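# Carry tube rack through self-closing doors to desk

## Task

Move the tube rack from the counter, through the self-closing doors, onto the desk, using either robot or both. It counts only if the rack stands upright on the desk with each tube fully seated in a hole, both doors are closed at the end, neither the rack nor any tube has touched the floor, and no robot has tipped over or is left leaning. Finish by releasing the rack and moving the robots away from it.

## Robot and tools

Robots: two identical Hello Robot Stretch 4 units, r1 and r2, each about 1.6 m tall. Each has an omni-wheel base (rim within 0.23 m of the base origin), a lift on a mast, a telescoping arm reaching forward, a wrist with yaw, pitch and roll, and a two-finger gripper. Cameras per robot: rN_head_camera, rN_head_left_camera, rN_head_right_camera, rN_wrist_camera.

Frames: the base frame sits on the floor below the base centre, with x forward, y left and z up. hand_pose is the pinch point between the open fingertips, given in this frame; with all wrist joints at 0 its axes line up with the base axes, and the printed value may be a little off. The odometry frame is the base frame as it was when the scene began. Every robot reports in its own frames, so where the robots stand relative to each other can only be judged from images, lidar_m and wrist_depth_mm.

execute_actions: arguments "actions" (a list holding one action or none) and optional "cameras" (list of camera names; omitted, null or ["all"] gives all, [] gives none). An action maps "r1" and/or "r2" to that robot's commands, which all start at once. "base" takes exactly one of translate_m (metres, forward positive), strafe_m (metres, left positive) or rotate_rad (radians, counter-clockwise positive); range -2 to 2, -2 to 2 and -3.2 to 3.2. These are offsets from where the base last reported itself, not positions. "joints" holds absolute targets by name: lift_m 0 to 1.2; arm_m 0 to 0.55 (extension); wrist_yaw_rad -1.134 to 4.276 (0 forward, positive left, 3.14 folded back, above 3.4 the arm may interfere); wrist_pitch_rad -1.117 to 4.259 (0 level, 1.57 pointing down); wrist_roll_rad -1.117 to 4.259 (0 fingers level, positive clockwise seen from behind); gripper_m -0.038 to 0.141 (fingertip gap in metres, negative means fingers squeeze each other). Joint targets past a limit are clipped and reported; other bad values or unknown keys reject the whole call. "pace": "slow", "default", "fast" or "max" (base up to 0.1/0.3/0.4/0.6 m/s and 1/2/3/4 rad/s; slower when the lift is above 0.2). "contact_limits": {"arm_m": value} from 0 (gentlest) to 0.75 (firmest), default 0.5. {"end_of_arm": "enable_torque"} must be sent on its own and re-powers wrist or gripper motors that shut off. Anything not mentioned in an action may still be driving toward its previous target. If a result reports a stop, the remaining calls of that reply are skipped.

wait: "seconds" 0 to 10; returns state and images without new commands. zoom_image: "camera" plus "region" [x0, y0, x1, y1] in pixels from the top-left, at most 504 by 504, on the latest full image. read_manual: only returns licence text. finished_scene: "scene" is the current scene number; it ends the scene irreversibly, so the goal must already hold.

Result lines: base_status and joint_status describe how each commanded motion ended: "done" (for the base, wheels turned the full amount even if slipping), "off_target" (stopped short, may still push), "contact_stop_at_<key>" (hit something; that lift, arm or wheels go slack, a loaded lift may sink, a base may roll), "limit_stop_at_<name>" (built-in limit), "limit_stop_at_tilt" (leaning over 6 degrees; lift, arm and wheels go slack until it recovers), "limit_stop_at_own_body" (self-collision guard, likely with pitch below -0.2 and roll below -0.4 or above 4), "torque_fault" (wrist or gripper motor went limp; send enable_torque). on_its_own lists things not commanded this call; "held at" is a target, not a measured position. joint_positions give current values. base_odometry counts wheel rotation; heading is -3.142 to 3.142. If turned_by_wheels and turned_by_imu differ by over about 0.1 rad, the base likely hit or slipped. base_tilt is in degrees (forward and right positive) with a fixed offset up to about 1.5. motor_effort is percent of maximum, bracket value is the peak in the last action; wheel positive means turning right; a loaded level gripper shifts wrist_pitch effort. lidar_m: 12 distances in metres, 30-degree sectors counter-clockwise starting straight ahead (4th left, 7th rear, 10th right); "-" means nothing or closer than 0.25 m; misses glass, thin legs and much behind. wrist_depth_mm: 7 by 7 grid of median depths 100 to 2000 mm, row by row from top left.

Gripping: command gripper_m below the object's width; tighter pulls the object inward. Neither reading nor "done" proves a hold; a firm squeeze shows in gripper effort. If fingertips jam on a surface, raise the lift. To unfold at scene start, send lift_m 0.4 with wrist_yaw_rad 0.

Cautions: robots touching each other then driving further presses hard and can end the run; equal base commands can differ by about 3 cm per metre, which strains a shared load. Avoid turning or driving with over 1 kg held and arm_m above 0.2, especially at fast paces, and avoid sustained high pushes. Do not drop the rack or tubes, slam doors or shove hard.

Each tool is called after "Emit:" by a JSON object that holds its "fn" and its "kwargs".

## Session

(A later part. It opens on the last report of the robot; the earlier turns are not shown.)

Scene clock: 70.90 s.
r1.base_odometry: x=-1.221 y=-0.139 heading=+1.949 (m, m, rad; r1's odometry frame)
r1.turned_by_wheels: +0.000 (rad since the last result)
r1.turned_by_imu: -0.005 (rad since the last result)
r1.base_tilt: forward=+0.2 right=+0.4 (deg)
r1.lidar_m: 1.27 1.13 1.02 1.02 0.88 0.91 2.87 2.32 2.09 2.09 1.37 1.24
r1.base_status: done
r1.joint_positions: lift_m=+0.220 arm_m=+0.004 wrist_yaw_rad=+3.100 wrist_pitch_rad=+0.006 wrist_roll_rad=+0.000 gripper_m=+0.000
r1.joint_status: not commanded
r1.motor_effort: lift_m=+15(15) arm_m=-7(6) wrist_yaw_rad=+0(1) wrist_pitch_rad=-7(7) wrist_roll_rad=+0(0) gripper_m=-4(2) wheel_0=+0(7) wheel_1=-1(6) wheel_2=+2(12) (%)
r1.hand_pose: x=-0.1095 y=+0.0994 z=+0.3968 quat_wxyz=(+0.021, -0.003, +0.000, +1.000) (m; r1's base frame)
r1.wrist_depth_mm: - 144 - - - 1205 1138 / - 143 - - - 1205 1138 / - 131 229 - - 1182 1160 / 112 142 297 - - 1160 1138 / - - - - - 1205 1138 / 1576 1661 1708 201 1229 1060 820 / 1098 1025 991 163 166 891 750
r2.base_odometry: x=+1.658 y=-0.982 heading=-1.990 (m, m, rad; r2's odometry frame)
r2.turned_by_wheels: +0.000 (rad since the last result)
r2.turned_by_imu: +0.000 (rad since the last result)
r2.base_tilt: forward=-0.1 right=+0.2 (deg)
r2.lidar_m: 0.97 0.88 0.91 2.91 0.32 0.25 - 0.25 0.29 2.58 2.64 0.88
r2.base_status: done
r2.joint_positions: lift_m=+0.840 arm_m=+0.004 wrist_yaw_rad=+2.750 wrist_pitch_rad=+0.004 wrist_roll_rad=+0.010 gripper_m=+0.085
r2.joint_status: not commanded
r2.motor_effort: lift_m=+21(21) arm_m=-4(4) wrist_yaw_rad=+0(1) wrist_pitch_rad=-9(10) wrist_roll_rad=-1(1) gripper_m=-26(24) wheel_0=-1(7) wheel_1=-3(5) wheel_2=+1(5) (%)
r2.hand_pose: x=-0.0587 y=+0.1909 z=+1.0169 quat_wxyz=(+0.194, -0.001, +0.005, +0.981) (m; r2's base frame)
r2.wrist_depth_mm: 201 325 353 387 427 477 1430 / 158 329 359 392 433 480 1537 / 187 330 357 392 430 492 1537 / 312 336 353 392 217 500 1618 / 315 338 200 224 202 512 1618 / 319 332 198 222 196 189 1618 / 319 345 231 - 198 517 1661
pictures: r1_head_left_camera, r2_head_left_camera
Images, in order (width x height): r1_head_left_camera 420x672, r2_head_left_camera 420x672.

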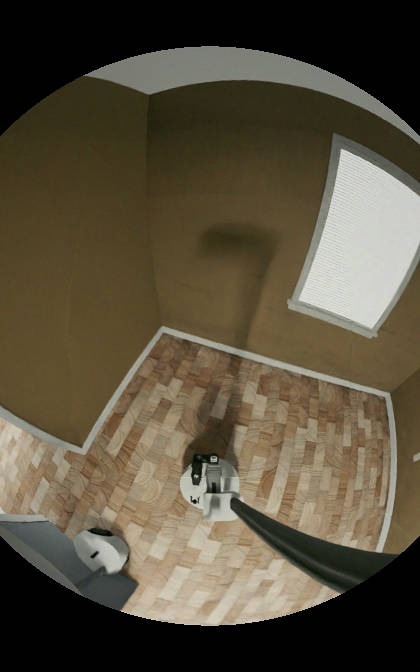

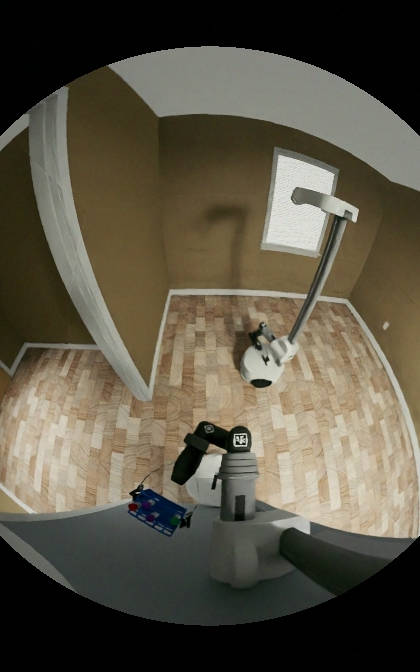

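Emit:
{"fn": "execute_actions", "kwargs": {"actions": [{"r1":{"base":{"rotate_rad":1.9},"pace":"fast"}}], "cameras": ["r1_head_camera","r1_head_left_camera"]}}

Scene clock: 73.27 s.
r1.base_odometry: x=-1.221 y=-0.140 heading=-2.434 (m, m, rad; r1's odometry frame)
r1.turned_by_wheels: +1.900 (rad since the last result)
r1.turned_by_imu: +1.925 (rad since the last result)
r1.base_tilt: forward=+0.2 right=+0.3 (deg)
r1.lidar_m: 1.49 0.86 1.21 2.59 2.08 2.06 1.63 1.28 1.30 1.30 1.03 1.01
r1.base_status: done
r1.joint_positions: lift_m=+0.220 arm_m=+0.004 wrist_yaw_rad=+3.100 wrist_pitch_rad=+0.006 wrist_roll_rad=+0.000 gripper_m=+0.000
r1.joint_status: not commanded
r1.motor_effort: lift_m=+15(15) arm_m=-7(7) wrist_yaw_rad=+0(0) wrist_pitch_rad=-8(7) wrist_roll_rad=+0(1) gripper_m=-6(2) wheel_0=+0(7) wheel_1=+0(11) wheel_2=+1(9) (%)
r1.hand_pose: x=-0.1095 y=+0.0994 z=+0.3968 quat_wxyz=(+0.021, -0.003, +0.000, +1.000) (m; r1's base frame)
r1.wrist_depth_mm: - 144 1983 - - - 1808 / - 143 1921 - - 1921 1756 / - 131 229 - - 1983 1808 / 112 142 297 - - 1921 1808 / 1205 1430 1921 - - 1983 1756 / 1255 1499 1708 201 1708 1618 1537 / 1098 1042 991 163 167 1098 1078
r2.base_odometry: x=+1.658 y=-0.982 heading=-1.990 (m, m, rad; r2's odometry frame)
r2.turned_by_wheels: +0.000 (rad since the last result)
r2.turned_by_imu: +0.000 (rad since the last result)
r2.base_tilt: forward=-0.1 right=+0.2 (deg)
r2.lidar_m: 0.99 0.88 0.89 2.89 0.33 0.25 - 0.25 0.28 2.57 2.63 0.89
r2.base_status: not commanded
r2.joint_positions: lift_m=+0.840 arm_m=+0.004 wrist_yaw_rad=+2.750 wrist_pitch_rad=+0.004 wrist_roll_rad=+0.010 gripper_m=+0.085
r2.joint_status: not commanded
r2.motor_effort: lift_m=+21(21) arm_m=-4(4) wrist_yaw_rad=+4(1) wrist_pitch_rad=-10(8) wrist_roll_rad=+0(0) gripper_m=-25(22) wheel_0=-1(1) wheel_1=-3(3) wheel_2=+1(1) (%)
r2.hand_pose: x=-0.0587 y=+0.1909 z=+1.0169 quat_wxyz=(+0.194, -0.001, +0.005, +0.981) (m; r2's base frame)
r2.wrist_depth_mm: 202 324 353 387 427 477 1499 / 158 329 357 392 433 484 1499 / 187 334 355 394 433 492 1537 / 310 336 351 387 216 500 1576 / 315 338 199 224 201 508 1576 / 319 332 198 222 196 189 1661 / 320 345 231 - 197 521 1661
pictures: r1_head_camera, r1_head_left_camera
Images, in order (width x height): r1_head_camera 420x560, r1_head_left_camera 420x672.

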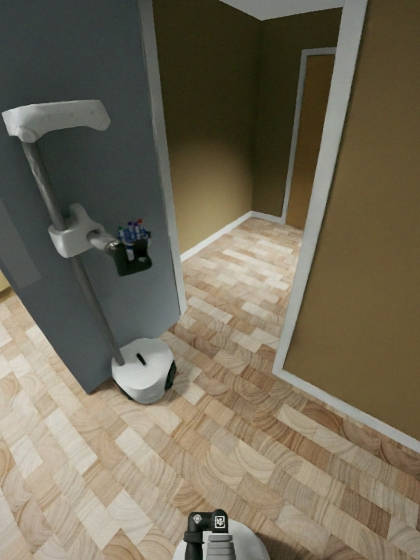

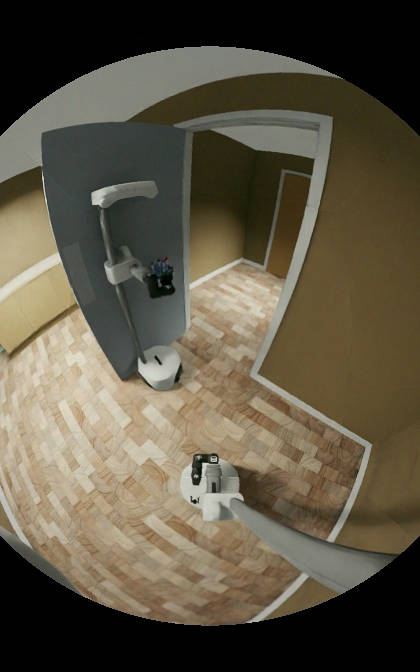

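Emit:
{"fn": "execute_actions", "kwargs": {"actions": [{"r1":{"base":{"rotate_rad":-0.16},"pace":"fast"}}], "cameras": []}}

Emit:
{"fn": "execute_actions", "kwargs": {"actions": [{"r1":{"base":{"translate_m":0.85},"pace":"fast"}}], "cameras": ["r1_head_camera","r1_head_left_camera"]}}

Scene clock: 74.80 s.
r1.base_odometry: x=-1.220 y=-0.140 heading=-2.594 (m, m, rad; r1's odometry frame)
r1.turned_by_wheels: -0.160 (rad since the last result)
r1.turned_by_imu: -0.163 (rad since the last result)
r1.base_tilt: forward=+0.0 right=+0.2 (deg)
r1.lidar_m: 1.05 0.88 1.08 2.91 2.16 2.03 1.89 1.32 1.27 1.32 1.07 1.01
r1.base_status: done
r1.joint_positions: lift_m=+0.220 arm_m=+0.004 wrist_yaw_rad=+3.100 wrist_pitch_rad=+0.006 wrist_roll_rad=+0.000 gripper_m=+0.000
r1.joint_status: not commanded
r1.motor_effort: lift_m=+16(15) arm_m=-7(7) wrist_yaw_rad=+0(1) wrist_pitch_rad=-7(7) wrist_roll_rad=-1(1) gripper_m=-5(4) wheel_0=+1(7) wheel_1=-2(6) wheel_2=-2(6) (%)
r1.hand_pose: x=-0.1095 y=+0.0994 z=+0.3968 quat_wxyz=(+0.021, -0.003, +0.000, +1.000) (m; r1's base frame)
r1.wrist_depth_mm: - 143 - - - - 1863 / - 143 - - - 1863 1808 / - 132 230 - - 1983 1808 / 112 142 296 - - 1983 1863 / 1308 1618 - - - 1983 1808 / 1336 1537 1708 202 1661 1618 1576 / 1098 1060 991 163 167 1060 1060
r2.base_odometry: x=+1.658 y=-0.982 heading=-1.990 (m, m, rad; r2's odometry frame)
r2.turned_by_wheels: +0.000 (rad since the last result)
r2.turned_by_imu: +0.000 (rad since the last result)
r2.base_tilt: forward=-0.1 right=+0.2 (deg)
r2.lidar_m: 0.98 0.88 0.89 2.90 0.32 0.25 - 0.25 0.29 2.57 2.64 0.88
r2.base_status: not commanded
r2.joint_positions: lift_m=+0.840 arm_m=+0.004 wrist_yaw_rad=+2.750 wrist_pitch_rad=+0.004 wrist_roll_rad=+0.010 gripper_m=+0.085
r2.joint_status: not commanded
r2.motor_effort: lift_m=+21(21) arm_m=-4(4) wrist_yaw_rad=+3(0) wrist_pitch_rad=-9(9) wrist_roll_rad=+0(1) gripper_m=-24(25) wheel_0=-1(1) wheel_1=-3(3) wheel_2=+1(2) (%)
r2.hand_pose: x=-0.0587 y=+0.1909 z=+1.0169 quat_wxyz=(+0.194, -0.001, +0.005, +0.981) (m; r2's base frame)
r2.wrist_depth_mm: 202 325 355 387 424 477 1464 / 158 329 359 392 433 484 1499 / 187 334 355 389 430 488 1537 / 310 334 353 389 216 500 1618 / 314 336 200 224 201 504 1576 / 315 332 197 222 196 187 1618 / 319 345 231 - 197 517 1661
pictures: none
No camera images: the call's "cameras" was empty. Leave "cameras" out to get every camera's image.

Scene clock: 78.20 s.
r1.base_odometry: x=-1.946 y=-0.582 heading=-2.595 (m, m, rad; r1's odometry frame)
r1.turned_by_wheels: +0.000 (rad since the last result)
r1.turned_by_imu: -0.004 (rad since the last result)
r1.base_tilt: forward=+0.0 right=+0.2 (deg)
r1.lidar_m: 2.02 0.79 0.45 0.38 2.92 2.80 2.52 1.79 1.31 0.43 0.29 0.34
r1.base_status: done
r1.joint_positions: lift_m=+0.220 arm_m=+0.004 wrist_yaw_rad=+3.100 wrist_pitch_rad=+0.006 wrist_roll_rad=+0.000 gripper_m=+0.000
r1.joint_status: not commanded
r1.motor_effort: lift_m=+15(15) arm_m=-7(6) wrist_yaw_rad=+0(0) wrist_pitch_rad=-8(7) wrist_roll_rad=+0(1) gripper_m=-3(4) wheel_0=-1(9) wheel_1=+0(5) wheel_2=+0(13) (%)
r1.hand_pose: x=-0.1095 y=+0.0994 z=+0.3968 quat_wxyz=(+0.021, -0.003, +0.000, +1.000) (m; r1's base frame)
r1.wrist_depth_mm: - 143 - - - - - / - 143 - - - - - / - 131 229 - - - - / 112 142 297 - - - - / 1708 - - - - - - / 1618 1661 1708 200 1661 1618 1576 / 1098 1060 991 163 167 1078 1078
r2.base_odometry: x=+1.658 y=-0.982 heading=-1.990 (m, m, rad; r2's odometry frame)
r2.turned_by_wheels: +0.000 (rad since the last result)
r2.turned_by_imu: +0.000 (rad since the last result)
r2.base_tilt: forward=-0.1 right=+0.2 (deg)
r2.lidar_m: 0.48 0.42 0.53 2.90 0.30 0.25 - 0.25 0.29 2.57 2.63 2.40
r2.base_status: not commanded
r2.joint_positions: lift_m=+0.840 arm_m=+0.004 wrist_yaw_rad=+2.750 wrist_pitch_rad=+0.004 wrist_roll_rad=+0.010 gripper_m=+0.085
r2.joint_status: not commanded
r2.motor_effort: lift_m=+21(21) arm_m=-4(4) wrist_yaw_rad=+0(2) wrist_pitch_rad=-9(9) wrist_roll_rad=+0(0) gripper_m=-25(23) wheel_0=-1(1) wheel_1=-3(3) wheel_2=+1(1) (%)
r2.hand_pose: x=-0.0587 y=+0.1909 z=+1.0169 quat_wxyz=(+0.194, -0.001, +0.005, +0.981) (m; r2's base frame)
r2.wrist_depth_mm: 200 324 353 389 427 480 1499 / 158 327 357 389 433 484 1537 / 187 332 355 392 430 492 1537 / 310 338 351 392 216 500 1537 / 314 336 199 224 201 508 1576 / 319 332 198 222 196 188 1661 / 322 345 231 - 198 517 1618
pictures: r1_head_camera, r1_head_left_camera
Images, in order (width x height): r1_head_camera 420x560, r1_head_left_camera 420x672.

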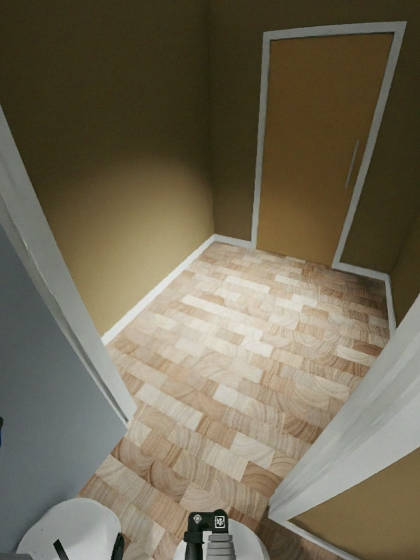

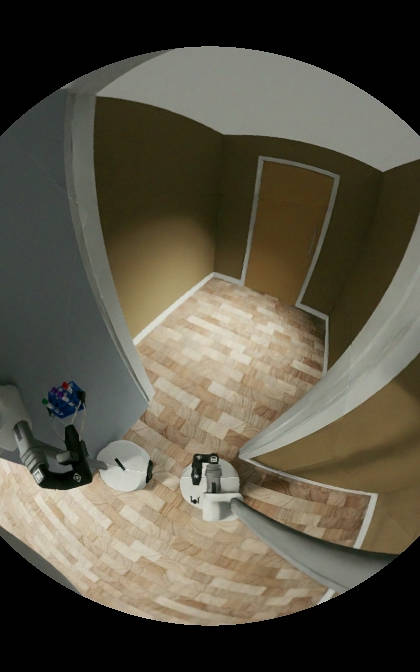

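Emit:
{"fn": "execute_actions", "kwargs": {"actions": [{"r1":{"base":{"translate_m":0.84},"pace":"fast"}}], "cameras": []}}

Emit:
{"fn": "execute_actions", "kwargs": {"actions": [{"r1":{"base":{"rotate_rad":-0.70},"joints":{"lift_m":0.45,"wrist_yaw_rad":0,"gripper_m":0.08},"pace":"fast"}}], "cameras": ["r1_head_camera"]}}

Scene clock: 83.27 s.
r1.base_odometry: x=-2.664 y=-1.019 heading=-2.595 (m, m, rad; r1's odometry frame)
r1.turned_by_wheels: +0.000 (rad since the last result)
r1.turned_by_imu: -0.004 (rad since the last result)
r1.base_tilt: forward=+0.0 right=+0.3 (deg)
r1.lidar_m: 1.46 1.03 0.96 0.49 0.54 0.70 3.36 0.57 1.07 1.11 1.48 1.88
r1.base_status: done
r1.joint_positions: lift_m=+0.220 arm_m=+0.004 wrist_yaw_rad=+3.100 wrist_pitch_rad=+0.006 wrist_roll_rad=+0.000 gripper_m=+0.000
r1.joint_status: not commanded
r1.motor_effort: lift_m=+15(15) arm_m=-6(7) wrist_yaw_rad=+1(1) wrist_pitch_rad=-7(7) wrist_roll_rad=-1(0) gripper_m=-5(2) wheel_0=-1(7) wheel_1=-2(7) wheel_2=+2(12) (%)
r1.hand_pose: x=-0.1095 y=+0.0994 z=+0.3968 quat_wxyz=(+0.021, -0.003, +0.000, +1.000) (m; r1's base frame)
r1.wrist_depth_mm: - 144 - - - - 1025 / - 143 - - - - 1118 / - 131 229 - - - 1008 / 112 142 297 - - - 1008 / 597 - - - - - 1025 / 609 1499 1661 201 1537 854 820 / 603 715 991 163 166 759 732
r2.base_odometry: x=+1.658 y=-0.982 heading=-1.990 (m, m, rad; r2's odometry frame)
r2.turned_by_wheels: +0.000 (rad since the last result)
r2.turned_by_imu: -0.001 (rad since the last result)
r2.base_tilt: forward=-0.1 right=+0.2 (deg)
r2.lidar_m: 2.28 0.88 0.87 0.79 0.31 0.25 - 0.25 0.29 2.58 2.63 2.41
r2.base_status: not commanded
r2.joint_positions: lift_m=+0.840 arm_m=+0.004 wrist_yaw_rad=+2.750 wrist_pitch_rad=+0.004 wrist_roll_rad=+0.010 gripper_m=+0.085
r2.joint_status: not commanded
r2.motor_effort: lift_m=+21(21) arm_m=-4(4) wrist_yaw_rad=-1(2) wrist_pitch_rad=-8(9) wrist_roll_rad=+0(0) gripper_m=-24(23) wheel_0=-1(1) wheel_1=-3(3) wheel_2=+1(1) (%)
r2.hand_pose: x=-0.0587 y=+0.1909 z=+1.0169 quat_wxyz=(+0.194, -0.001, +0.005, +0.981) (m; r2's base frame)
r2.wrist_depth_mm: 201 322 353 387 424 480 1464 / 158 327 359 389 430 484 1499 / 187 332 355 392 430 492 1537 / 312 338 351 389 216 500 1618 / 314 338 200 224 202 504 1618 / 319 334 198 221 196 188 1661 / 320 345 231 - 198 521 1576
pictures: none
No camera images: the call's "cameras" was empty. Leave "cameras" out to get every camera's image.

Scene clock: 85.60 s.
r1.base_odometry: x=-2.664 y=-1.019 heading=+2.988 (m, m, rad; r1's odometry frame)
r1.turned_by_wheels: -0.700 (rad since the last result)
r1.turned_by_imu: -0.710 (rad since the last result)
r1.base_tilt: forward=+0.0 right=+0.2 (deg)
r1.lidar_m: 1.87 1.83 1.10 0.97 0.53 0.48 0.72 3.59 0.55 0.71 1.05 1.28
r1.base_status: done
r1.joint_positions: lift_m=+0.450 arm_m=+0.004 wrist_yaw_rad=+0.000 wrist_pitch_rad=+0.006 wrist_roll_rad=+0.000 gripper_m=+0.080
r1.joint_status: all done
r1.motor_effort: lift_m=+25(28) arm_m=-7(7) wrist_yaw_rad=+0(4) wrist_pitch_rad=-7(8) wrist_roll_rad=-1(1) gripper_m=+0(5) wheel_0=+0(6) wheel_1=-1(10) wheel_2=-3(8) (%)
r1.hand_pose: x=+0.4636 y=-0.0873 z=+0.6260 quat_wxyz=(+1.000, +0.000, +0.003, +0.000) (m; r1's base frame)
r1.wrist_depth_mm: 1537 1576 1756 1756 1863 1366 1078 / 1499 1576 1756 1756 1808 1397 1098 / 1537 1576 1708 1808 1863 1397 1078 / 1499 1537 1661 1756 1921 1430 1098 / 1499 1576 1661 1808 1921 1397 1078 / 1537 1618 209 1756 211 1430 1098 / 1499 1537 1618 144 1537 1255 1060
r2.base_odometry: x=+1.658 y=-0.982 heading=-1.990 (m, m, rad; r2's odometry frame)
r2.turned_by_wheels: +0.000 (rad since the last result)
r2.turned_by_imu: +0.000 (rad since the last result)
r2.base_tilt: forward=-0.1 right=+0.2 (deg)
r2.lidar_m: 2.29 0.89 0.87 0.79 0.30 0.26 - 0.25 0.27 2.58 2.64 2.40
r2.base_status: not commanded
r2.joint_positions: lift_m=+0.840 arm_m=+0.004 wrist_yaw_rad=+2.750 wrist_pitch_rad=+0.004 wrist_roll_rad=+0.010 gripper_m=+0.085
r2.joint_status: not commanded
r2.motor_effort: lift_m=+21(21) arm_m=-4(4) wrist_yaw_rad=-1(0) wrist_pitch_rad=-8(10) wrist_roll_rad=-1(0) gripper_m=-23(25) wheel_0=-1(1) wheel_1=-3(3) wheel_2=+1(1) (%)
r2.hand_pose: x=-0.0587 y=+0.1909 z=+1.0169 quat_wxyz=(+0.194, -0.001, +0.005, +0.981) (m; r2's base frame)
r2.wrist_depth_mm: 200 325 353 389 430 480 1464 / 158 327 357 389 433 480 1499 / 187 334 359 389 430 488 1537 / 310 338 351 389 216 496 1576 / 315 338 200 224 201 508 1618 / 319 332 198 222 196 188 1618 / 320 343 229 - 198 521 1661
pictures: r1_head_camera
Images, in order (width x height): r1_head_camera 420x560.

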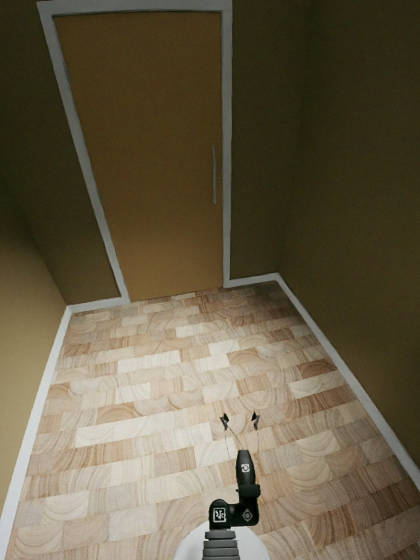

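Emit:
{"fn": "execute_actions", "kwargs": {"actions": [{"r1":{"base":{"translate_m":0.97},"joints":{"lift_m":0.82,"arm_m":0.3},"pace":"fast"}}], "cameras": ["r1_head_camera","r1_wrist_camera"]}}

Scene clock: 89.63 s.
r1.base_odometry: x=-3.622 y=-0.871 heading=+2.988 (m, m, rad; r1's odometry frame)
r1.turned_by_wheels: +0.000 (rad since the last result)
r1.turned_by_imu: -0.004 (rad since the last result)
r1.base_tilt: forward=+0.0 right=+0.2 (deg)
r1.lidar_m: 0.90 0.94 1.14 1.15 1.17 1.40 1.38 1.25 0.99 0.85 0.87 1.05
r1.base_status: done
r1.joint_positions: lift_m=+0.820 arm_m=+0.299 wrist_yaw_rad=+0.000 wrist_pitch_rad=+0.006 wrist_roll_rad=+0.000 gripper_m=+0.080
r1.joint_status: all done
r1.motor_effort: lift_m=+25(28) arm_m=+7(9) wrist_yaw_rad=+0(1) wrist_pitch_rad=-6(7) wrist_roll_rad=+0(0) gripper_m=+0(2) wheel_0=-2(6) wheel_1=+0(6) wheel_2=+1(13) (%)
r1.hand_pose: x=+0.7582 y=-0.0874 z=+0.9961 quat_wxyz=(+1.000, +0.000, +0.003, +0.000) (m; r1's base frame)
r1.wrist_depth_mm: 413 433 449 477 508 549 569 / 415 433 445 477 508 539 564 / 410 430 442 473 504 539 574 / 407 430 442 473 500 535 564 / 410 430 445 473 504 539 559 / 407 424 211 466 212 539 559 / 407 418 449 144 496 535 559
r2.base_odometry: x=+1.658 y=-0.982 heading=-1.990 (m, m, rad; r2's odometry frame)
r2.turned_by_wheels: +0.000 (rad since the last result)
r2.turned_by_imu: -0.001 (rad since the last result)
r2.base_tilt: forward=-0.1 right=+0.2 (deg)
r2.lidar_m: 2.29 0.88 0.90 1.77 0.31 0.25 - 0.25 0.27 2.57 2.64 2.41
r2.base_status: not commanded
r2.joint_positions: lift_m=+0.840 arm_m=+0.004 wrist_yaw_rad=+2.750 wrist_pitch_rad=+0.004 wrist_roll_rad=+0.010 gripper_m=+0.085
r2.joint_status: not commanded
r2.motor_effort: lift_m=+21(21) arm_m=-4(4) wrist_yaw_rad=+2(1) wrist_pitch_rad=-9(9) wrist_roll_rad=+0(1) gripper_m=-23(24) wheel_0=-1(1) wheel_1=-3(3) wheel_2=+1(1) (%)
r2.hand_pose: x=-0.0587 y=+0.1909 z=+1.0169 quat_wxyz=(+0.194, -0.001, +0.005, +0.981) (m; r2's base frame)
r2.wrist_depth_mm: 201 322 353 384 427 477 1464 / 158 330 357 392 430 480 1537 / 187 330 355 394 430 492 1537 / 310 336 351 389 216 500 1576 / 315 336 199 225 202 508 1576 / 317 334 198 223 196 189 1661 / 320 343 231 - 198 512 1661
pictures: r1_head_camera, r1_wrist_camera
Images, in order (width x height): r1_head_camera 420x560, r1_wrist_camera 616x392.

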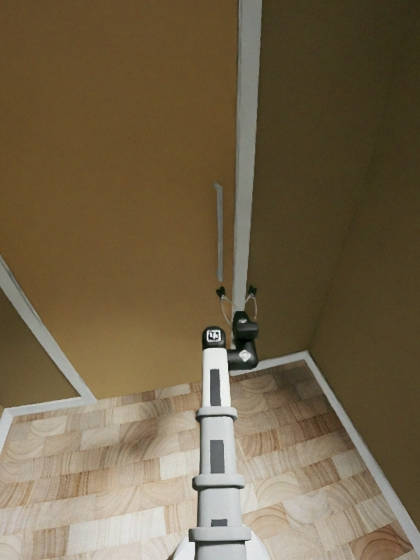

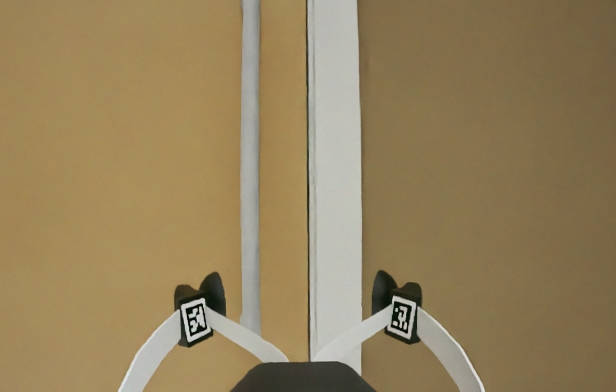

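Emit:
{"fn": "execute_actions", "kwargs": {"actions": [{"r1":{"base":{"strafe_m":0.057},"joints":{"arm_m":0.42}}}], "cameras": ["r1_wrist_camera"]}}

Scene clock: 91.37 s.
r1.base_odometry: x=-3.631 y=-0.927 heading=+2.988 (m, m, rad; r1's odometry frame)
r1.turned_by_wheels: +0.000 (rad since the last result)
r1.turned_by_imu: -0.001 (rad since the last result)
r1.base_tilt: forward=+0.0 right=+0.2 (deg)
r1.lidar_m: 0.90 0.92 1.13 1.10 1.12 1.35 1.35 1.28 1.06 0.91 0.93 1.04
r1.base_status: done
r1.joint_positions: lift_m=+0.820 arm_m=+0.419 wrist_yaw_rad=+0.000 wrist_pitch_rad=+0.006 wrist_roll_rad=+0.000 gripper_m=+0.080
r1.joint_status: all done
r1.motor_effort: lift_m=+25(25) arm_m=+7(8) wrist_yaw_rad=-1(1) wrist_pitch_rad=-6(6) wrist_roll_rad=+0(0) gripper_m=+1(1) wheel_0=-1(8) wheel_1=-1(9) wheel_2=+0(1) (%)
r1.hand_pose: x=+0.8782 y=-0.0874 z=+0.9961 quat_wxyz=(+1.000, +0.000, +0.003, +0.000) (m; r1's base frame)
r1.wrist_depth_mm: 298 312 329 342 359 392 413 / 297 310 329 343 357 392 413 / 296 310 327 338 355 387 410 / 296 309 329 336 355 384 410 / 296 309 325 336 351 384 404 / 293 307 209 336 211 384 404 / 294 301 320 144 349 382 404
r2.base_odometry: x=+1.658 y=-0.982 heading=-1.990 (m, m, rad; r2's odometry frame)
r2.turned_by_wheels: +0.000 (rad since the last result)
r2.turned_by_imu: +0.000 (rad since the last result)
r2.base_tilt: forward=-0.1 right=+0.2 (deg)
r2.lidar_m: 2.30 0.87 0.89 1.76 0.31 0.25 - 0.25 0.30 2.58 2.64 2.42
r2.base_status: not commanded
r2.joint_positions: lift_m=+0.840 arm_m=+0.004 wrist_yaw_rad=+2.750 wrist_pitch_rad=+0.004 wrist_roll_rad=+0.010 gripper_m=+0.085
r2.joint_status: not commanded
r2.motor_effort: lift_m=+21(21) arm_m=-4(4) wrist_yaw_rad=+3(2) wrist_pitch_rad=-9(9) wrist_roll_rad=+0(0) gripper_m=-24(25) wheel_0=-1(1) wheel_1=-3(3) wheel_2=+1(1) (%)
r2.hand_pose: x=-0.0587 y=+0.1909 z=+1.0169 quat_wxyz=(+0.194, -0.001, +0.005, +0.981) (m; r2's base frame)
r2.wrist_depth_mm: 202 324 353 387 427 480 1430 / 158 327 357 389 433 484 1499 / 187 330 357 394 430 492 1537 / 310 334 353 389 216 500 1537 / 315 340 199 224 202 508 1537 / 317 334 198 222 196 189 1661 / 319 345 230 - 197 517 1618
pictures: r1_wrist_camera
Images, in order (width x height): r1_wrist_camera 616x392.

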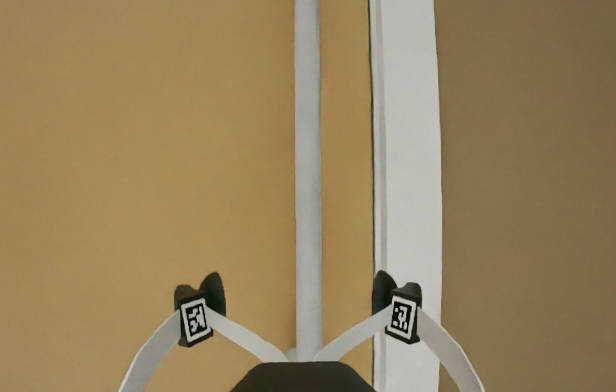

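Emit:
{"fn": "execute_actions", "kwargs": {"actions": [{"r1":{"joints":{"arm_m":0.502}}}], "cameras": []}}

Emit:
{"fn": "execute_actions", "kwargs": {"actions": [{"r1":{"joints":{"gripper_m":-0.038}}}], "cameras": ["r1_wrist_camera"]}}

Scene clock: 92.93 s.
r1.base_odometry: x=-3.631 y=-0.927 heading=+2.988 (m, m, rad; r1's odometry frame)
r1.turned_by_wheels: +0.000 (rad since the last result)
r1.turned_by_imu: +0.000 (rad since the last result)
r1.base_tilt: forward=+0.0 right=+0.3 (deg)
r1.lidar_m: 0.91 0.93 1.13 1.10 1.13 1.35 1.35 1.30 1.05 0.91 0.93 1.07
r1.base_status: not commanded
r1.joint_positions: lift_m=+0.820 arm_m=+0.501 wrist_yaw_rad=+0.000 wrist_pitch_rad=+0.006 wrist_roll_rad=+0.000 gripper_m=+0.080
r1.joint_status: all done
r1.motor_effort: lift_m=+26(25) arm_m=+7(7) wrist_yaw_rad=+0(0) wrist_pitch_rad=-5(6) wrist_roll_rad=-1(1) gripper_m=-2(2) wheel_0=-1(1) wheel_1=+0(0) wheel_2=+0(0) (%)
r1.hand_pose: x=+0.9601 y=-0.0874 z=+0.9961 quat_wxyz=(+1.000, +0.000, +0.003, +0.000) (m; r1's base frame)
r1.wrist_depth_mm: 226 237 249 258 272 297 314 / 225 236 249 255 272 297 312 / 224 236 248 256 271 296 310 / 224 236 248 254 270 293 310 / 223 234 248 254 271 293 306 / 224 232 208 255 212 291 307 / 221 229 244 144 267 293 306
r2.base_odometry: x=+1.658 y=-0.982 heading=-1.990 (m, m, rad; r2's odometry frame)
r2.turned_by_wheels: +0.000 (rad since the last result)
r2.turned_by_imu: +0.000 (rad since the last result)
r2.base_tilt: forward=-0.1 right=+0.2 (deg)
r2.lidar_m: 2.29 0.85 0.91 1.77 0.31 0.25 - 0.25 0.29 2.58 2.62 2.40
r2.base_status: not commanded
r2.joint_positions: lift_m=+0.840 arm_m=+0.004 wrist_yaw_rad=+2.750 wrist_pitch_rad=+0.004 wrist_roll_rad=+0.010 gripper_m=+0.085
r2.joint_status: not commanded
r2.motor_effort: lift_m=+21(21) arm_m=-4(4) wrist_yaw_rad=+2(1) wrist_pitch_rad=-9(9) wrist_roll_rad=+0(1) gripper_m=-23(25) wheel_0=-1(1) wheel_1=-3(3) wheel_2=+1(1) (%)
r2.hand_pose: x=-0.0587 y=+0.1909 z=+1.0169 quat_wxyz=(+0.194, -0.001, +0.005, +0.981) (m; r2's base frame)
r2.wrist_depth_mm: 201 325 353 387 427 480 1464 / 158 329 357 392 430 484 1537 / 187 330 357 392 427 492 1576 / 309 336 353 389 216 500 1576 / 314 338 199 224 202 504 1618 / 319 334 198 221 196 188 1661 / 320 345 230 - 197 517 1618
pictures: none
No camera images: the call's "cameras" was empty. Leave "cameras" out to get every camera's image.

Scene clock: 94.77 s.
r1.base_odometry: x=-3.631 y=-0.927 heading=+2.988 (m, m, rad; r1's odometry frame)
r1.turned_by_wheels: -0.001 (rad since the last result)
r1.turned_by_imu: -0.001 (rad since the last result)
r1.base_tilt: forward=+0.0 right=+0.1 (deg)
r1.lidar_m: 0.89 0.91 1.11 1.11 1.12 1.35 1.36 1.30 1.05 0.91 0.92 1.05
r1.base_status: not commanded
r1.joint_positions: lift_m=+0.820 arm_m=+0.501 wrist_yaw_rad=-0.004 wrist_pitch_rad=+0.006 wrist_roll_rad=+0.000 gripper_m=-0.037
r1.joint_status: all done
r1.motor_effort: lift_m=+25(25) arm_m=+4(6) wrist_yaw_rad=+13(14) wrist_pitch_rad=-7(6) wrist_roll_rad=+0(1) gripper_m=-18(20) wheel_0=-6(6) wheel_1=-2(2) wheel_2=-2(2) (%)
r1.hand_pose: x=+0.9602 y=-0.0887 z=+0.9961 quat_wxyz=(+1.000, +0.000, +0.003, -0.002) (m; r1's base frame)
r1.wrist_depth_mm: 216 226 240 247 267 300 319 / 216 227 241 247 268 298 317 / 216 227 239 245 266 297 315 / 216 225 239 247 265 294 312 / 214 225 237 245 264 294 314 / 214 225 232 189 257 294 309 / 214 218 232 144 259 272 310
r2.base_odometry: x=+1.658 y=-0.982 heading=-1.990 (m, m, rad; r2's odometry frame)
r2.turned_by_wheels: +0.000 (rad since the last result)
r2.turned_by_imu: +0.000 (rad since the last result)
r2.base_tilt: forward=-0.1 right=+0.2 (deg)
r2.lidar_m: 2.29 0.89 0.90 1.75 0.31 0.25 - 0.25 0.29 2.58 2.64 2.41
r2.base_status: not commanded
r2.joint_positions: lift_m=+0.840 arm_m=+0.004 wrist_yaw_rad=+2.750 wrist_pitch_rad=+0.004 wrist_roll_rad=+0.010 gripper_m=+0.085
r2.joint_status: not commanded
r2.motor_effort: lift_m=+21(21) arm_m=-4(4) wrist_yaw_rad=-2(1) wrist_pitch_rad=-10(9) wrist_roll_rad=-1(0) gripper_m=-23(26) wheel_0=-1(1) wheel_1=-3(3) wheel_2=+1(1) (%)
r2.hand_pose: x=-0.0587 y=+0.1909 z=+1.0169 quat_wxyz=(+0.194, -0.001, +0.005, +0.981) (m; r2's base frame)
r2.wrist_depth_mm: 201 324 351 384 427 480 1464 / 157 329 359 392 433 484 1499 / 187 334 357 394 430 488 1537 / 312 336 351 389 216 500 1576 / 315 338 199 225 202 504 1618 / 315 334 198 222 196 189 1661 / 320 345 230 - 198 517 1661
pictures: r1_wrist_camera
Images, in order (width x height): r1_wrist_camera 616x392.

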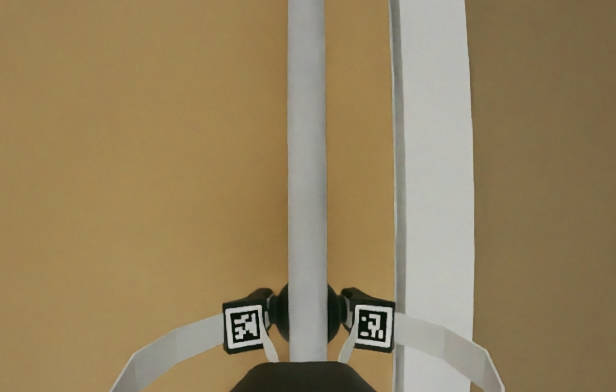

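Emit:
{"fn": "execute_actions", "kwargs": {"actions": [{"r1":{"base":{"translate_m":-0.34}}}], "cameras": ["r1_wrist_camera"]}}

Scene clock: 97.67 s.
r1.base_odometry: x=-3.295 y=-0.980 heading=+2.990 (m, m, rad; r1's odometry frame)
r1.turned_by_wheels: +0.002 (rad since the last result)
r1.turned_by_imu: +0.001 (rad since the last result)
r1.base_tilt: forward=+0.1 right=+0.3 (deg)
r1.lidar_m: 0.90 1.07 1.21 1.05 1.05 1.04 1.08 1.00 1.11 0.99 1.01 1.22
r1.base_status: done
r1.joint_positions: lift_m=+0.820 arm_m=+0.501 wrist_yaw_rad=+0.012 wrist_pitch_rad=+0.006 wrist_roll_rad=+0.000 gripper_m=-0.037
r1.joint_status: not commanded
r1.on_its_own: wrist_yaw_rad is at rest, and its effort (-36) is outside its rest range (-13 to +13)
r1.motor_effort: lift_m=+25(26) arm_m=+4(4) wrist_yaw_rad=-36(37) wrist_pitch_rad=-7(7) wrist_roll_rad=+0(0) gripper_m=-19(17) wheel_0=+9(13) wheel_1=+4(12) wheel_2=+11(12) (%)
r1.hand_pose: x=+0.9617 y=-0.0838 z=+0.9960 quat_wxyz=(+1.000, +0.000, +0.003, +0.006) (m; r1's base frame)
r1.wrist_depth_mm: 287 273 255 238 233 676 715 / 287 272 255 237 231 668 707 / 286 271 255 237 232 668 699 / 286 270 254 236 231 661 699 / 285 270 253 236 230 661 699 / 285 268 196 181 228 654 691 / 282 150 249 172 173 661 691
r2.base_odometry: x=+1.658 y=-0.982 heading=-1.990 (m, m, rad; r2's odometry frame)
r2.turned_by_wheels: +0.000 (rad since the last result)
r2.turned_by_imu: +0.000 (rad since the last result)
r2.base_tilt: forward=-0.1 right=+0.2 (deg)
r2.lidar_m: 2.28 0.88 0.90 1.41 0.30 0.25 - 0.25 0.28 2.57 2.63 2.40
r2.base_status: not commanded
r2.joint_positions: lift_m=+0.840 arm_m=+0.004 wrist_yaw_rad=+2.750 wrist_pitch_rad=+0.004 wrist_roll_rad=+0.010 gripper_m=+0.085
r2.joint_status: not commanded
r2.motor_effort: lift_m=+21(21) arm_m=-4(4) wrist_yaw_rad=+0(0) wrist_pitch_rad=-9(8) wrist_roll_rad=+1(0) gripper_m=-24(23) wheel_0=-1(1) wheel_1=-3(3) wheel_2=+1(1) (%)
r2.hand_pose: x=-0.0587 y=+0.1909 z=+1.0169 quat_wxyz=(+0.194, -0.001, +0.005, +0.981) (m; r2's base frame)
r2.wrist_depth_mm: 201 325 353 387 427 480 1464 / 158 325 359 392 430 480 1499 / 187 330 357 394 430 488 1499 / 310 336 353 392 216 496 1576 / 315 336 199 224 202 504 1618 / 317 330 198 222 196 188 1618 / 320 345 230 - 198 517 1618
pictures: r1_wrist_camera
Images, in order (width x height): r1_wrist_camera 616x392.

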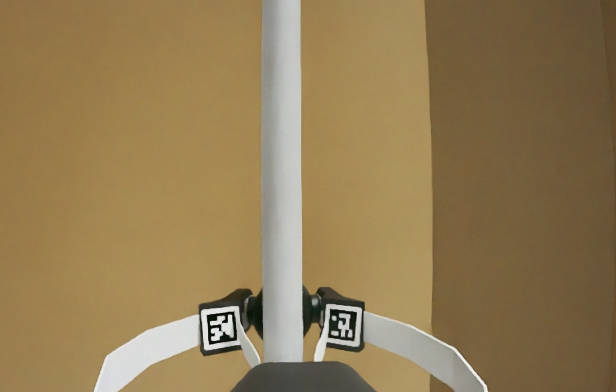

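Emit:
{"fn": "execute_actions", "kwargs": {"actions": [{"r1":{"base":{"strafe_m":0.11},"joints":{"arm_m":0.37},"pace":"slow"}}], "cameras": ["r1_wrist_camera"]}}

Scene clock: 100.57 s.
r1.base_odometry: x=-3.312 y=-1.088 heading=+2.987 (m, m, rad; r1's odometry frame)
r1.turned_by_wheels: -0.003 (rad since the last result)
r1.turned_by_imu: -0.006 (rad since the last result)
r1.base_tilt: forward=+0.0 right=+0.1 (deg)
r1.lidar_m: 0.75 1.04 1.07 0.95 0.94 1.09 1.01 1.09 1.12 1.08 1.09 1.34
r1.base_status: done
r1.joint_positions: lift_m=+0.820 arm_m=+0.371 wrist_yaw_rad=-0.014 wrist_pitch_rad=+0.006 wrist_roll_rad=+0.000 gripper_m=-0.038
r1.joint_status: all done
r1.on_its_own: wrist_yaw_rad is at rest, and its effort (+41) is outside its rest range (-13 to +13)
r1.motor_effort: lift_m=+25(26) arm_m=-7(10) wrist_yaw_rad=+41(52) wrist_pitch_rad=-7(7) wrist_roll_rad=+0(0) gripper_m=-16(20) wheel_0=-17(20) wheel_1=-5(11) wheel_2=-12(12) (%)
r1.hand_pose: x=+0.8293 y=-0.0916 z=+0.9960 quat_wxyz=(+1.000, +0.000, +0.003, -0.007) (m; r1's base frame)
r1.wrist_depth_mm: 332 300 271 246 224 213 891 / 330 297 267 246 224 213 891 / 327 297 267 245 223 214 878 / 329 296 267 244 224 213 891 / 329 294 266 244 223 213 891 / 329 296 266 189 177 211 878 / 329 294 173 167 219 155 866
r2.base_odometry: x=+1.658 y=-0.982 heading=-1.990 (m, m, rad; r2's odometry frame)
r2.turned_by_wheels: +0.000 (rad since the last result)
r2.turned_by_imu: +0.000 (rad since the last result)
r2.base_tilt: forward=-0.1 right=+0.2 (deg)
r2.lidar_m: 2.29 0.87 0.89 1.44 0.30 0.25 - 0.25 0.30 2.57 2.64 2.41
r2.base_status: not commanded
r2.joint_positions: lift_m=+0.840 arm_m=+0.004 wrist_yaw_rad=+2.750 wrist_pitch_rad=+0.004 wrist_roll_rad=+0.010 gripper_m=+0.085
r2.joint_status: not commanded
r2.motor_effort: lift_m=+21(21) arm_m=-4(3) wrist_yaw_rad=+2(2) wrist_pitch_rad=-9(9) wrist_roll_rad=-1(0) gripper_m=-25(23) wheel_0=-1(1) wheel_1=-3(3) wheel_2=+1(1) (%)
r2.hand_pose: x=-0.0587 y=+0.1909 z=+1.0169 quat_wxyz=(+0.194, -0.001, +0.005, +0.981) (m; r2's base frame)
r2.wrist_depth_mm: 200 325 355 387 424 477 1464 / 158 329 357 389 430 484 1499 / 187 332 357 392 427 492 1499 / 310 338 353 389 216 496 1576 / 314 338 199 224 202 504 1618 / 317 334 198 221 196 188 1661 / 320 345 231 - 197 517 1661
pictures: r1_wrist_camera
Images, in order (width x height): r1_wrist_camera 616x392.

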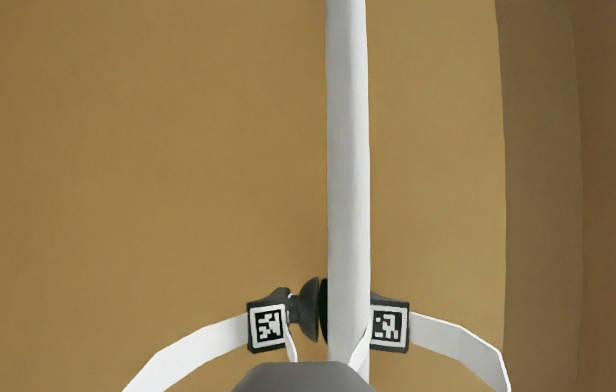

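Emit:
{"fn": "execute_actions", "kwargs": {"actions": [{"r1":{"base":{"strafe_m":0.09},"joints":{"arm_m":0.18,"wrist_yaw_rad":-0.1}}}], "cameras": ["r1_wrist_camera"]}}

Scene clock: 102.67 s.
r1.base_odometry: x=-3.326 y=-1.177 heading=+2.989 (m, m, rad; r1's odometry frame)
r1.turned_by_wheels: +0.002 (rad since the last result)
r1.turned_by_imu: +0.001 (rad since the last result)
r1.base_tilt: forward=+0.1 right=+0.3 (deg)
r1.lidar_m: 0.58 0.97 0.98 0.85 0.85 1.05 1.00 1.18 1.13 1.17 1.17 0.61
r1.base_status: done
r1.joint_positions: lift_m=+0.820 arm_m=+0.182 wrist_yaw_rad=-0.082 wrist_pitch_rad=+0.006 wrist_roll_rad=+0.000 gripper_m=-0.037
r1.joint_status: all done
r1.on_its_own: wrist_yaw_rad is at rest, and its effort (-53) is outside its rest range (-13 to +13)
r1.motor_effort: lift_m=+25(25) arm_m=-11(11) wrist_yaw_rad=-53(51) wrist_pitch_rad=-7(7) wrist_roll_rad=-1(1) gripper_m=-18(23) wheel_0=+6(21) wheel_1=+2(1) wheel_2=+11(10) (%)
r1.hand_pose: x=+0.6333 y=-0.1107 z=+0.9960 quat_wxyz=(+0.999, +0.000, +0.003, -0.041) (m; r1's base frame)
r1.wrist_depth_mm: 442 349 286 232 211 1098 1098 / 442 349 283 232 210 1078 1118 / 442 347 282 231 211 1060 1118 / 436 345 282 231 210 1060 1098 / 436 345 282 229 209 1060 1118 / 436 345 179 183 205 1078 1118 / 433 153 267 173 171 1060 1078
r2.base_odometry: x=+1.658 y=-0.982 heading=-1.990 (m, m, rad; r2's odometry frame)
r2.turned_by_wheels: +0.000 (rad since the last result)
r2.turned_by_imu: +0.000 (rad since the last result)
r2.base_tilt: forward=-0.1 right=+0.2 (deg)
r2.lidar_m: 2.30 0.87 0.90 1.45 0.30 0.25 - 0.25 0.27 2.58 2.64 2.40
r2.base_status: not commanded
r2.joint_positions: lift_m=+0.840 arm_m=+0.004 wrist_yaw_rad=+2.750 wrist_pitch_rad=+0.004 wrist_roll_rad=+0.010 gripper_m=+0.085
r2.joint_status: not commanded
r2.motor_effort: lift_m=+21(21) arm_m=-4(4) wrist_yaw_rad=+1(1) wrist_pitch_rad=-8(9) wrist_roll_rad=+0(0) gripper_m=-25(25) wheel_0=-1(1) wheel_1=-3(3) wheel_2=+2(1) (%)
r2.hand_pose: x=-0.0587 y=+0.1909 z=+1.0169 quat_wxyz=(+0.194, -0.001, +0.005, +0.981) (m; r2's base frame)
r2.wrist_depth_mm: 201 324 355 387 427 480 1499 / 158 329 357 389 430 484 1537 / 187 332 357 392 430 492 1576 / 310 336 353 389 216 500 1576 / 314 338 200 224 202 508 1618 / 319 332 199 222 196 188 1618 / 320 345 231 - 198 517 1661
pictures: r1_wrist_camera
Images, in order (width x height): r1_wrist_camera 616x392.

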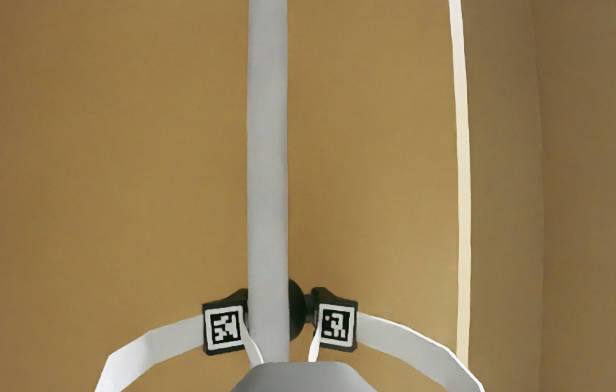

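Emit:
{"fn": "execute_actions", "kwargs": {"actions": [{"r1":{"base":{"strafe_m":0.18},"joints":{"arm_m":0.05},"pace":"slow"}}], "cameras": ["r1_wrist_camera","r1_head_right_camera"]}}

Scene clock: 105.87 s.
r1.base_odometry: x=-3.354 y=-1.355 heading=+2.989 (m, m, rad; r1's odometry frame)
r1.turned_by_wheels: +0.000 (rad since the last result)
r1.turned_by_imu: +0.001 (rad since the last result)
r1.base_tilt: forward=+0.0 right=+0.2 (deg)
r1.lidar_m: 0.45 1.12 0.78 0.67 0.66 0.81 0.99 1.44 1.29 1.34 1.35 0.46
r1.base_status: done
r1.joint_positions: lift_m=+0.820 arm_m=+0.051 wrist_yaw_rad=-0.099 wrist_pitch_rad=+0.007 wrist_roll_rad=+0.000 gripper_m=-0.037
r1.joint_status: all done
r1.motor_effort: lift_m=+26(25) arm_m=-8(14) wrist_yaw_rad=-1(54) wrist_pitch_rad=-8(10) wrist_roll_rad=+0(0) gripper_m=-17(23) wheel_0=-2(6) wheel_1=+2(7) wheel_2=+2(12) (%)
r1.hand_pose: x=+0.5006 y=-0.1156 z=+0.9959 quat_wxyz=(+0.999, +0.000, +0.003, -0.050) (m; r1's base frame)
r1.wrist_depth_mm: 809 530 351 243 216 186 1281 / 809 521 349 243 217 186 1281 / 798 508 343 244 217 186 1308 / 788 500 347 242 217 186 1308 / 798 500 345 243 216 185 1308 / 809 508 315 180 205 185 1255 / 778 424 319 173 203 175 1281
r2.base_odometry: x=+1.658 y=-0.982 heading=-1.990 (m, m, rad; r2's odometry frame)
r2.turned_by_wheels: +0.000 (rad since the last result)
r2.turned_by_imu: +0.000 (rad since the last result)
r2.base_tilt: forward=-0.1 right=+0.2 (deg)
r2.lidar_m: 2.29 0.88 0.90 1.50 0.31 0.25 - 0.25 0.29 2.57 2.62 2.41
r2.base_status: not commanded
r2.joint_positions: lift_m=+0.840 arm_m=+0.004 wrist_yaw_rad=+2.750 wrist_pitch_rad=+0.004 wrist_roll_rad=+0.010 gripper_m=+0.085
r2.joint_status: not commanded
r2.motor_effort: lift_m=+21(21) arm_m=-4(5) wrist_yaw_rad=+1(1) wrist_pitch_rad=-9(9) wrist_roll_rad=+0(0) gripper_m=-23(26) wheel_0=-1(1) wheel_1=-3(3) wheel_2=+1(1) (%)
r2.hand_pose: x=-0.0587 y=+0.1909 z=+1.0169 quat_wxyz=(+0.194, -0.001, +0.005, +0.981) (m; r2's base frame)
r2.wrist_depth_mm: 201 325 353 387 427 477 1464 / 158 329 357 392 430 484 1537 / 187 332 357 392 427 492 1537 / 310 338 351 387 217 496 1576 / 315 338 199 224 202 504 1576 / 319 332 198 222 196 188 1661 / 319 345 231 - 198 517 1618
pictures: r1_head_right_camera, r1_wrist_camera
Images, in order (width x height): r1_head_right_camera 420x672, r1_wrist_camera 616x392.

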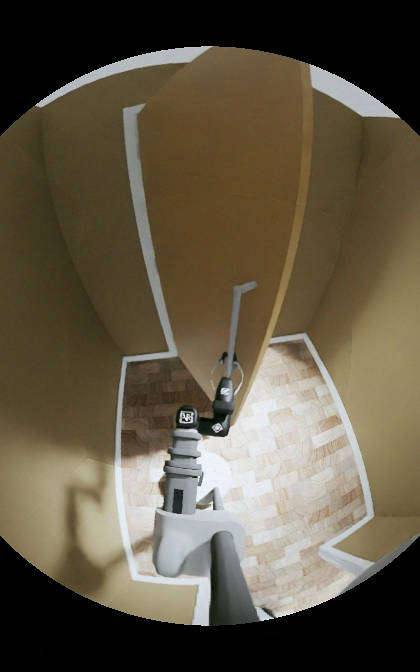

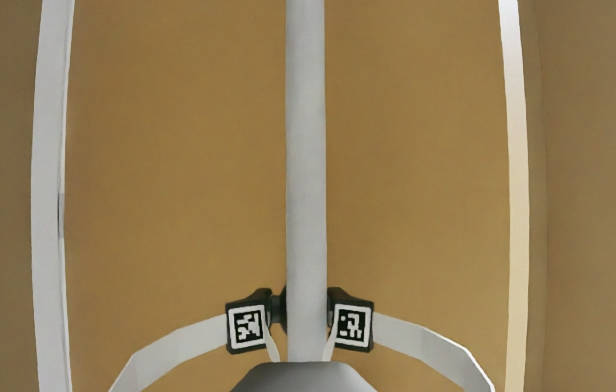

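Emit:
{"fn": "execute_actions", "kwargs": {"actions": [{"r1":{"base":{"strafe_m":0.115},"joints":{"arm_m":0.003,"wrist_yaw_rad":-0.2},"pace":"slow"},"r2":{"base":{"translate_m":0.17}}}], "cameras": ["r1_wrist_camera","r2_head_left_camera"]}}

Scene clock: 108.63 s.
r1.base_odometry: x=-3.371 y=-1.468 heading=+2.989 (m, m, rad; r1's odometry frame)
r1.turned_by_wheels: +0.000 (rad since the last result)
r1.turned_by_imu: +0.001 (rad since the last result)
r1.base_tilt: forward=+0.0 right=+0.2 (deg)
r1.lidar_m: 0.51 1.07 0.66 0.54 0.55 0.69 0.99 1.35 1.38 1.47 1.49 0.40
r1.base_status: done
r1.joint_positions: lift_m=+0.820 arm_m=+0.004 wrist_yaw_rad=-0.201 wrist_pitch_rad=+0.006 wrist_roll_rad=+0.000 gripper_m=-0.037
r1.joint_status: all done
r1.motor_effort: lift_m=+25(25) arm_m=-9(18) wrist_yaw_rad=+4(91) wrist_pitch_rad=-5(9) wrist_roll_rad=-1(1) gripper_m=-17(28) wheel_0=-5(7) wheel_1=+0(6) wheel_2=+3(19) (%)
r1.hand_pose: x=+0.4406 y=-0.1433 z=+0.9961 quat_wxyz=(+0.995, +0.000, +0.003, -0.100) (m; r1's base frame)
r1.wrist_depth_mm: 820 554 355 240 212 183 1281 / 820 544 351 239 212 184 1308 / 809 535 351 239 212 181 1336 / 798 535 349 238 212 180 1336 / 788 530 349 239 211 179 1366 / 809 544 319 180 199 178 1308 / 809 500 319 173 195 168 1281
r2.base_odometry: x=+1.589 y=-1.137 heading=-1.990 (m, m, rad; r2's odometry frame)
r2.turned_by_wheels: +0.000 (rad since the last result)
r2.turned_by_imu: -0.003 (rad since the last result)
r2.base_tilt: forward=-0.1 right=+0.2 (deg)
r2.lidar_m: 2.12 0.88 0.76 1.59 0.45 0.25 0.25 - 0.25 2.56 2.63 2.23
r2.base_status: done
r2.joint_positions: lift_m=+0.840 arm_m=+0.004 wrist_yaw_rad=+2.750 wrist_pitch_rad=+0.004 wrist_roll_rad=+0.010 gripper_m=+0.085
r2.joint_status: not commanded
r2.motor_effort: lift_m=+21(21) arm_m=-4(4) wrist_yaw_rad=+0(5) wrist_pitch_rad=-8(9) wrist_roll_rad=+0(0) gripper_m=-26(24) wheel_0=-1(1) wheel_1=+0(9) wheel_2=-1(13) (%)
r2.hand_pose: x=-0.0588 y=+0.1909 z=+1.0169 quat_wxyz=(+0.195, -0.001, +0.005, +0.981) (m; r2's base frame)
r2.wrist_depth_mm: 200 349 407 480 580 1576 1708 / 158 355 413 488 591 1576 1808 / 188 362 410 484 585 1618 1808 / 322 364 394 477 217 1537 1863 / 325 366 200 225 202 1618 1921 / 327 353 199 223 195 188 1983 / 329 375 231 - 198 1661 -
pictures: r1_wrist_camera, r2_head_left_camera
Images, in order (width x height): r1_wrist_camera 616x392, r2_head_left_camera 420x672.

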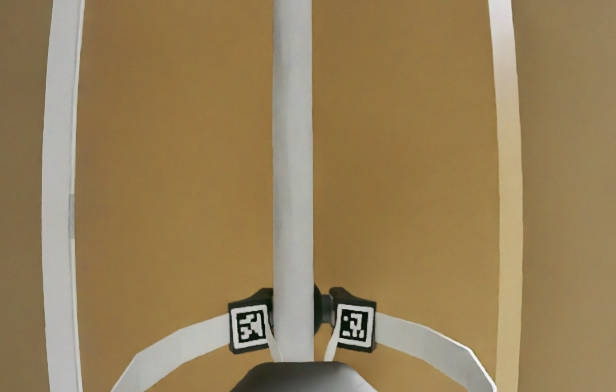

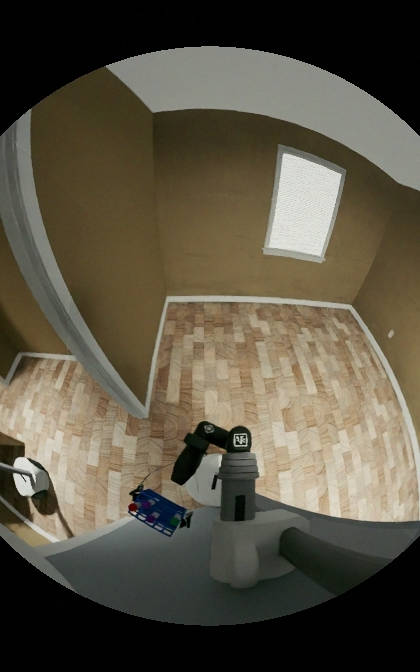

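Emit:
{"fn": "execute_actions", "kwargs": {"actions": [{"r2":{"base":{"strafe_m":1.0}}}], "cameras": ["r1_head_right_camera","r2_head_left_camera"]}}

Scene clock: 113.67 s.
r1.base_odometry: x=-3.371 y=-1.468 heading=+2.989 (m, m, rad; r1's odometry frame)
r1.turned_by_wheels: +0.000 (rad since the last result)
r1.turned_by_imu: -0.002 (rad since the last result)
r1.base_tilt: forward=+0.3 right=+0.2 (deg)
r1.lidar_m: 0.50 1.06 0.63 0.56 0.57 0.69 1.01 0.67 0.62 1.48 1.47 0.37
r1.base_status: not commanded
r1.joint_positions: lift_m=+0.820 arm_m=+0.004 wrist_yaw_rad=-0.201 wrist_pitch_rad=+0.006 wrist_roll_rad=+0.000 gripper_m=-0.037
r1.joint_status: not commanded
r1.motor_effort: lift_m=+25(25) arm_m=-9(8) wrist_yaw_rad=+4(4) wrist_pitch_rad=-6(6) wrist_roll_rad=+0(1) gripper_m=-19(19) wheel_0=-5(5) wheel_1=+1(0) wheel_2=+3(3) (%)
r1.hand_pose: x=+0.4406 y=-0.1433 z=+0.9961 quat_wxyz=(+0.995, +0.000, +0.003, -0.100) (m; r1's base frame)
r1.wrist_depth_mm: 842 554 357 239 211 183 1336 / 809 549 353 239 212 184 1308 / 798 535 351 239 212 181 1366 / 809 530 349 239 211 180 1308 / 820 525 347 238 211 179 1308 / 809 535 319 181 198 179 1336 / 809 504 319 173 194 169 1308
r2.base_odometry: x=+2.502 y=-1.545 heading=-1.990 (m, m, rad; r2's odometry frame)
r2.turned_by_wheels: +0.000 (rad since the last result)
r2.turned_by_imu: -0.002 (rad since the last result)
r2.base_tilt: forward=-0.1 right=+0.2 (deg)
r2.lidar_m: 0.97 1.04 1.36 1.06 0.66 0.69 1.04 0.55 0.42 0.38 0.39 0.51
r2.base_status: done
r2.joint_positions: lift_m=+0.840 arm_m=+0.004 wrist_yaw_rad=+2.750 wrist_pitch_rad=+0.004 wrist_roll_rad=+0.010 gripper_m=+0.085
r2.joint_status: not commanded
r2.motor_effort: lift_m=+21(21) arm_m=-4(4) wrist_yaw_rad=+2(1) wrist_pitch_rad=-8(9) wrist_roll_rad=+1(0) gripper_m=-25(24) wheel_0=+2(14) wheel_1=-2(9) wheel_2=+0(1) (%)
r2.hand_pose: x=-0.0588 y=+0.1909 z=+1.0169 quat_wxyz=(+0.195, -0.001, +0.005, +0.981) (m; r2's base frame)
r2.wrist_depth_mm: 201 1042 1160 1308 1397 1618 1756 / 158 1060 1182 1308 1430 1618 1708 / 187 1078 1182 1281 683 1708 1756 / 1008 1098 1160 1281 217 831 1576 / 1025 1098 199 224 202 1708 1661 / 1025 1098 198 221 196 188 1708 / 1042 1118 231 - 198 1708 1708
pictures: r1_head_right_camera, r2_head_left_camera
Images, in order (width x height): r1_head_right_camera 420x672, r2_head_left_camera 420x672.

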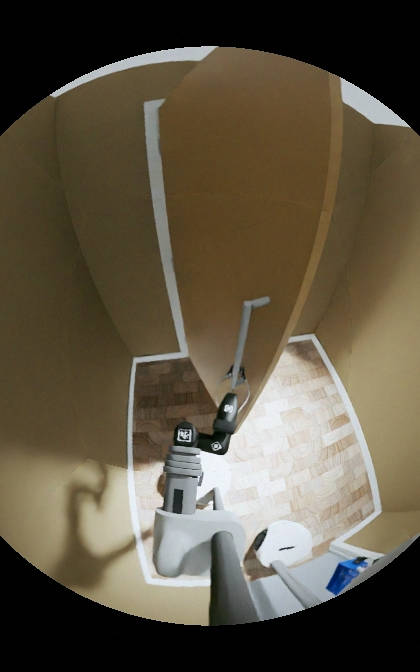

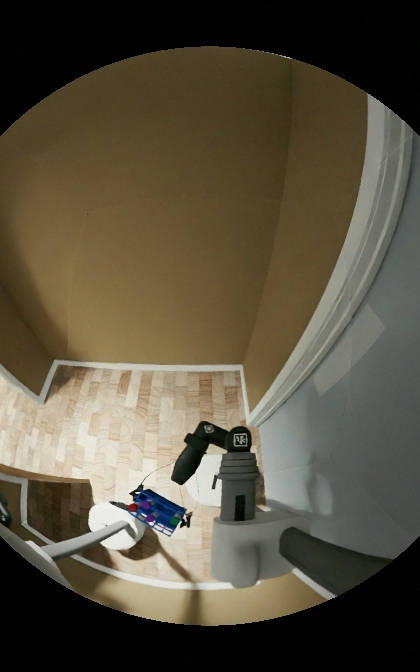

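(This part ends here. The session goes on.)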